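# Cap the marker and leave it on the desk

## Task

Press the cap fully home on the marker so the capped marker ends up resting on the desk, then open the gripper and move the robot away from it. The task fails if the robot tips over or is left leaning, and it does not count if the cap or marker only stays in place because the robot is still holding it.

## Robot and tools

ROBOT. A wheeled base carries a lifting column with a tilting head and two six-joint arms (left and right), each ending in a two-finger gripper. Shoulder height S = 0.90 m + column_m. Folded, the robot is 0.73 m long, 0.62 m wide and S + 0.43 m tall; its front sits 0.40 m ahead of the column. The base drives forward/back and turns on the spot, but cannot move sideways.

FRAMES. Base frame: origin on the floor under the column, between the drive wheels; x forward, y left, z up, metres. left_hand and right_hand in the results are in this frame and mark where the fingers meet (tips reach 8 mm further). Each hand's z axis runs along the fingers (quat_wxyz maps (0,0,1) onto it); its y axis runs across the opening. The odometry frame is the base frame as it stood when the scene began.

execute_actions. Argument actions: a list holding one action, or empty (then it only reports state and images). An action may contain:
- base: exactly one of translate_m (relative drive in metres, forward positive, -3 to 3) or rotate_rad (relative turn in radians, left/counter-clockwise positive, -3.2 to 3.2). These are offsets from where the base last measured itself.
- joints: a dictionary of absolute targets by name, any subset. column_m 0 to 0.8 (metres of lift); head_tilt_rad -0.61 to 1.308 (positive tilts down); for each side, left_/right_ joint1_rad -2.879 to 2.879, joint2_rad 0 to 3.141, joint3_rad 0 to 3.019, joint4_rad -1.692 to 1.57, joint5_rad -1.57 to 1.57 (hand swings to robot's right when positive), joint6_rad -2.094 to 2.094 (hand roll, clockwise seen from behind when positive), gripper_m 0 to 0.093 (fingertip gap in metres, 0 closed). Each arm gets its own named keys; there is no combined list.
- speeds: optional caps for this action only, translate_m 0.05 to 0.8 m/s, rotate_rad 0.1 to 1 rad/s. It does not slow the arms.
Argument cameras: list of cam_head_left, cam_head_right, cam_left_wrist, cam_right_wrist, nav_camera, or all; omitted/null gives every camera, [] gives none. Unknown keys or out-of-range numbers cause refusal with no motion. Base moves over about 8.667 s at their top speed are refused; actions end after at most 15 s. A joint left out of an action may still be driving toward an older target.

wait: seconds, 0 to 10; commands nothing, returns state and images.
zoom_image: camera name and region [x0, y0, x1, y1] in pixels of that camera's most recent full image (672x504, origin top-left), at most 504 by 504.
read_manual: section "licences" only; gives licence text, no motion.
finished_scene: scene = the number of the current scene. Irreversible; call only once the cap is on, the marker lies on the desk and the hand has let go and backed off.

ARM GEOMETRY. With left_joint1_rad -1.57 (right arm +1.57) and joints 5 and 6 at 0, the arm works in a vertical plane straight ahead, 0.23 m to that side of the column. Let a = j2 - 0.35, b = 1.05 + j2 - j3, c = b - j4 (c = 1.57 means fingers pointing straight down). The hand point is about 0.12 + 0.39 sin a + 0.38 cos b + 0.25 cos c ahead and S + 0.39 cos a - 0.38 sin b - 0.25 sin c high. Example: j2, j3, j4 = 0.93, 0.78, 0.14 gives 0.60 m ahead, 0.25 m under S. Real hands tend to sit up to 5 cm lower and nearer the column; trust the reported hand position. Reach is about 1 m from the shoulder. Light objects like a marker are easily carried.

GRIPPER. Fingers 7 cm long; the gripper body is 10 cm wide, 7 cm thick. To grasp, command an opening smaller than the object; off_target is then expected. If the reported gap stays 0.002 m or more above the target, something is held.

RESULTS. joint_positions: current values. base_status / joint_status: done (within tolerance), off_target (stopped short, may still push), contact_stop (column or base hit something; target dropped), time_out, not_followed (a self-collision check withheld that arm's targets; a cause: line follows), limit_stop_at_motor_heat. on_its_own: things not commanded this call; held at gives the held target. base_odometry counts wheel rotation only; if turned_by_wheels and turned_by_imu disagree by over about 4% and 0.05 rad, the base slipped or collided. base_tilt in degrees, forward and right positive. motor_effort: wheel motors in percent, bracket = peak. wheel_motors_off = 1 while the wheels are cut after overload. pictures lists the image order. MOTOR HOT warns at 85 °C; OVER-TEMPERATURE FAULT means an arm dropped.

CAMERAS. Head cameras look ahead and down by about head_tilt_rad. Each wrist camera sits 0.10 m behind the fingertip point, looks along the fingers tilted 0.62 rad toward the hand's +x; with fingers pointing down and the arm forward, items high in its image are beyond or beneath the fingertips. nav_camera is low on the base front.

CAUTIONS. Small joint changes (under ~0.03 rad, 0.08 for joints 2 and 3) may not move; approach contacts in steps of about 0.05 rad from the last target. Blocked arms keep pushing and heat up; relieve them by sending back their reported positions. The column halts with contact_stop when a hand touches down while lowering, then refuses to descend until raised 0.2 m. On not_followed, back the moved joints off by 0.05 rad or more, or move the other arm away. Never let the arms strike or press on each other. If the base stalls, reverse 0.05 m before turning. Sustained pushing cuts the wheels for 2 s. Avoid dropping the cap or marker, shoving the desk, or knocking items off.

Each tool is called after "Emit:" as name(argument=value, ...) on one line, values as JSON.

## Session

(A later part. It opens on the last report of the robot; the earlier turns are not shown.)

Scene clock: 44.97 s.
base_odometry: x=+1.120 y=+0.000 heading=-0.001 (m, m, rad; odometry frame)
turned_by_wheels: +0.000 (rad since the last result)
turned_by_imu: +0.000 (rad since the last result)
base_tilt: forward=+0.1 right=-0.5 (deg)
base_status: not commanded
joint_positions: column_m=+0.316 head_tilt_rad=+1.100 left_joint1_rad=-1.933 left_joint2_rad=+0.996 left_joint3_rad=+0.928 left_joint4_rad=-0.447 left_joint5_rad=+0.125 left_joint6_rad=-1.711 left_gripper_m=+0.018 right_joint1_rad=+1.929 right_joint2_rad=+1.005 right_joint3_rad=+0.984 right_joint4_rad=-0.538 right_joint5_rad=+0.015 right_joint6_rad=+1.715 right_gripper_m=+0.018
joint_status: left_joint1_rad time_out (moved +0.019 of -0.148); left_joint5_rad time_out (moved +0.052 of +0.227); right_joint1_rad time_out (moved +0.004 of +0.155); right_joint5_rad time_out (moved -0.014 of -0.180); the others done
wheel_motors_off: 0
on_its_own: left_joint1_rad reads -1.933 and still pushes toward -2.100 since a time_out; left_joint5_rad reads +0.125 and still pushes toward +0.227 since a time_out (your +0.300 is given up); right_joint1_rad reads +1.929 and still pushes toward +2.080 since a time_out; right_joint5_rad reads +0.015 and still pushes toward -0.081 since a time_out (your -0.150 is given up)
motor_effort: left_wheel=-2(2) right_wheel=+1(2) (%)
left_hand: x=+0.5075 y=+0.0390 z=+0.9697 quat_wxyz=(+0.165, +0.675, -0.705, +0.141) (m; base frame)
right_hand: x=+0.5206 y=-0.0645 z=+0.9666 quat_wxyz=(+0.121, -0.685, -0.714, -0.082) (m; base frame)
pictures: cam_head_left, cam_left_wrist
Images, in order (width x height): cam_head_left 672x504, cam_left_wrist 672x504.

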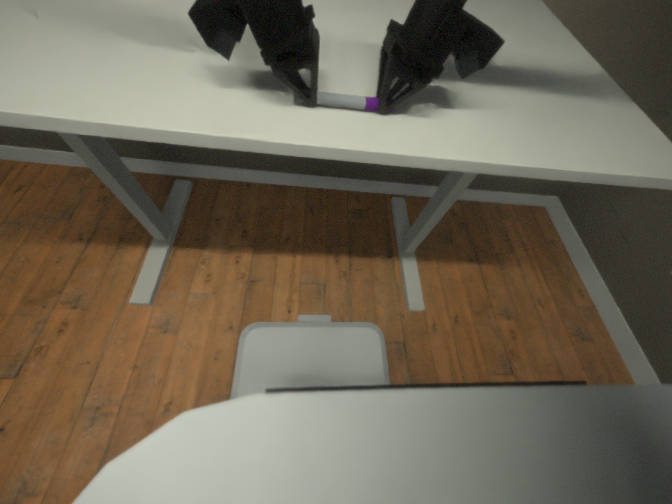

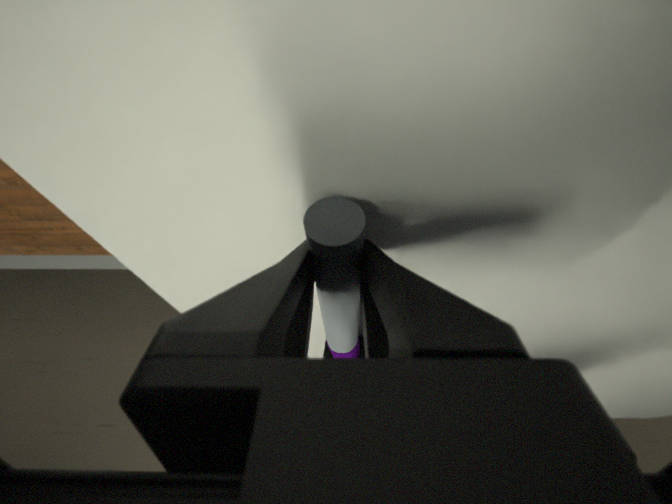

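Emit:
execute_actions(actions=[{"joints":{"left_joint1_rad":-1.93,"left_joint5_rad":0.125,"right_joint1_rad":1.93,"right_joint5_rad":0.015}}], cameras=[])

Emit:
execute_actions(actions=[{"joints":{"left_gripper_m":0.05,"right_gripper_m":0.05}}], cameras=[])

Emit:
execute_actions(actions=[{"joints":{"column_m":0.4}}], cameras=[])

Emit:
execute_actions(actions=[{"joints":{"left_joint1_rad":-1.5,"right_joint1_rad":1.5}}], cameras=["cam_head_left"])

Emit:
zoom_image(camera="cam_head_left", region=[250,80,490,200])

Scene clock: 45.87 s.
base_odometry: x=+1.120 y=+0.000 heading=-0.001 (m, m, rad; odometry frame)
turned_by_wheels: +0.000 (rad since the last result)
turned_by_imu: +0.000 (rad since the last result)
base_tilt: forward=+0.1 right=-0.4 (deg)
base_status: not commanded
joint_positions: column_m=+0.316 head_tilt_rad=+1.100 left_joint1_rad=-1.928 left_joint2_rad=+0.998 left_joint3_rad=+0.929 left_joint4_rad=-0.447 left_joint5_rad=+0.112 left_joint6_rad=-1.711 left_gripper_m=+0.018 right_joint1_rad=+1.928 right_joint2_rad=+1.006 right_joint3_rad=+0.984 right_joint4_rad=-0.537 right_joint5_rad=+0.031 right_joint6_rad=+1.715 right_gripper_m=+0.018
joint_status: all done
wheel_motors_off: 0
motor_effort: left_wheel=-1(1) right_wheel=+1(1) (%)
left_hand: x=+0.5086 y=+0.0429 z=+0.9676 quat_wxyz=(+0.159, +0.677, -0.705, +0.136) (m; base frame)
right_hand: x=+0.5213 y=-0.0674 z=+0.9654 quat_wxyz=(+0.114, -0.686, -0.714, -0.078) (m; base frame)
pictures: none
No camera images: the call's "cameras" was empty. Leave "cameras" out to get every camera's image.

Scene clock: 46.57 s.
base_odometry: x=+1.120 y=+0.000 heading=-0.001 (m, m, rad; odometry frame)
turned_by_wheels: +0.000 (rad since the last result)
turned_by_imu: +0.000 (rad since the last result)
base_tilt: forward=+0.0 right=-0.4 (deg)
base_status: not commanded
joint_positions: column_m=+0.316 head_tilt_rad=+1.100 left_joint1_rad=-1.928 left_joint2_rad=+1.001 left_joint3_rad=+0.928 left_joint4_rad=-0.447 left_joint5_rad=+0.132 left_joint6_rad=-1.690 left_gripper_m=+0.050 right_joint1_rad=+1.928 right_joint2_rad=+1.007 right_joint3_rad=+0.984 right_joint4_rad=-0.516 right_joint5_rad=+0.013 right_joint6_rad=+1.715 right_gripper_m=+0.050
joint_status: all done
wheel_motors_off: 0
motor_effort: left_wheel=+0(1) right_wheel=+2(2) (%)
left_hand: x=+0.5065 y=+0.0396 z=+0.9676 quat_wxyz=(+0.166, +0.668, -0.711, +0.142) (m; base frame)
right_hand: x=+0.5252 y=-0.0633 z=+0.9657 quat_wxyz=(+0.116, -0.686, -0.712, -0.091) (m; base frame)
pictures: none
No camera images: the call's "cameras" was empty. Leave "cameras" out to get every camera's image.

Scene clock: 48.23 s.
base_odometry: x=+1.120 y=+0.000 heading=-0.001 (m, m, rad; odometry frame)
turned_by_wheels: +0.000 (rad since the last result)
turned_by_imu: +0.000 (rad since the last result)
base_tilt: forward=+0.0 right=-0.5 (deg)
base_status: not commanded
joint_positions: column_m=+0.400 head_tilt_rad=+1.100 left_joint1_rad=-1.928 left_joint2_rad=+1.033 left_joint3_rad=+0.928 left_joint4_rad=-0.447 left_joint5_rad=+0.128 left_joint6_rad=-1.689 left_gripper_m=+0.050 right_joint1_rad=+1.928 right_joint2_rad=+1.026 right_joint3_rad=+0.984 right_joint4_rad=-0.510 right_joint5_rad=+0.013 right_joint6_rad=+1.715 right_gripper_m=+0.050
joint_status: all done
wheel_motors_off: 0
motor_effort: left_wheel=+0(2) right_wheel=+2(2) (%)
left_hand: x=+0.4974 y=+0.0380 z=+1.0393 quat_wxyz=(+0.174, +0.667, -0.713, +0.129) (m; base frame)
right_hand: x=+0.5212 y=-0.0616 z=+1.0421 quat_wxyz=(+0.119, -0.685, -0.713, -0.085) (m; base frame)
pictures: none
No camera images: the call's "cameras" was empty. Leave "cameras" out to get every camera's image.

Scene clock: 49.27 s.
base_odometry: x=+1.120 y=+0.000 heading=-0.001 (m, m, rad; odometry frame)
turned_by_wheels: +0.000 (rad since the last result)
turned_by_imu: +0.000 (rad since the last result)
base_tilt: forward=+0.1 right=-0.4 (deg)
base_status: not commanded
joint_positions: column_m=+0.400 head_tilt_rad=+1.100 left_joint1_rad=-1.499 left_joint2_rad=+1.033 left_joint3_rad=+0.928 left_joint4_rad=-0.447 left_joint5_rad=+0.125 left_joint6_rad=-1.689 left_gripper_m=+0.050 right_joint1_rad=+1.499 right_joint2_rad=+1.026 right_joint3_rad=+0.984 right_joint4_rad=-0.510 right_joint5_rad=+0.015 right_joint6_rad=+1.715 right_gripper_m=+0.050
joint_status: all done
wheel_motors_off: 0
motor_effort: left_wheel=+0(1) right_wheel=+2(2) (%)
left_hand: x=+0.5165 y=+0.2370 z=+1.0061 quat_wxyz=(+0.032, +0.760, -0.649, +0.012) (m; base frame)
right_hand: x=+0.5350 y=-0.2620 z=+1.0182 quat_wxyz=(-0.019, -0.768, -0.640, +0.036) (m; base frame)
pictures: cam_head_left
Images, in order (width x height): cam_head_left 672x504.

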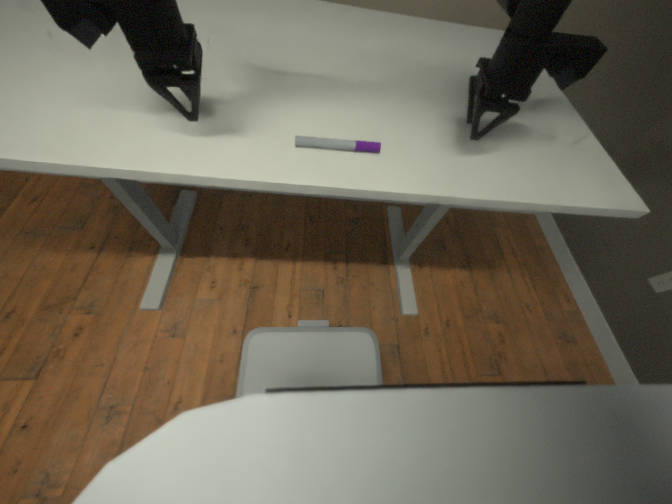

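Region (250, 80, 490, 200) of cam_head_left's 672x504 image, scaled by 2.100, with more detail than that image has.

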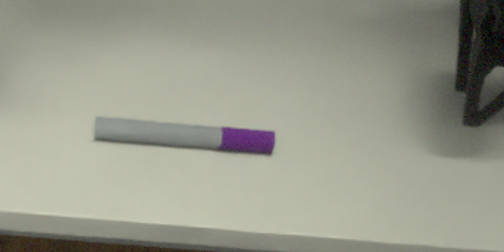

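Emit:
finished_scene(scene=2)

The scene is finished: the task was done.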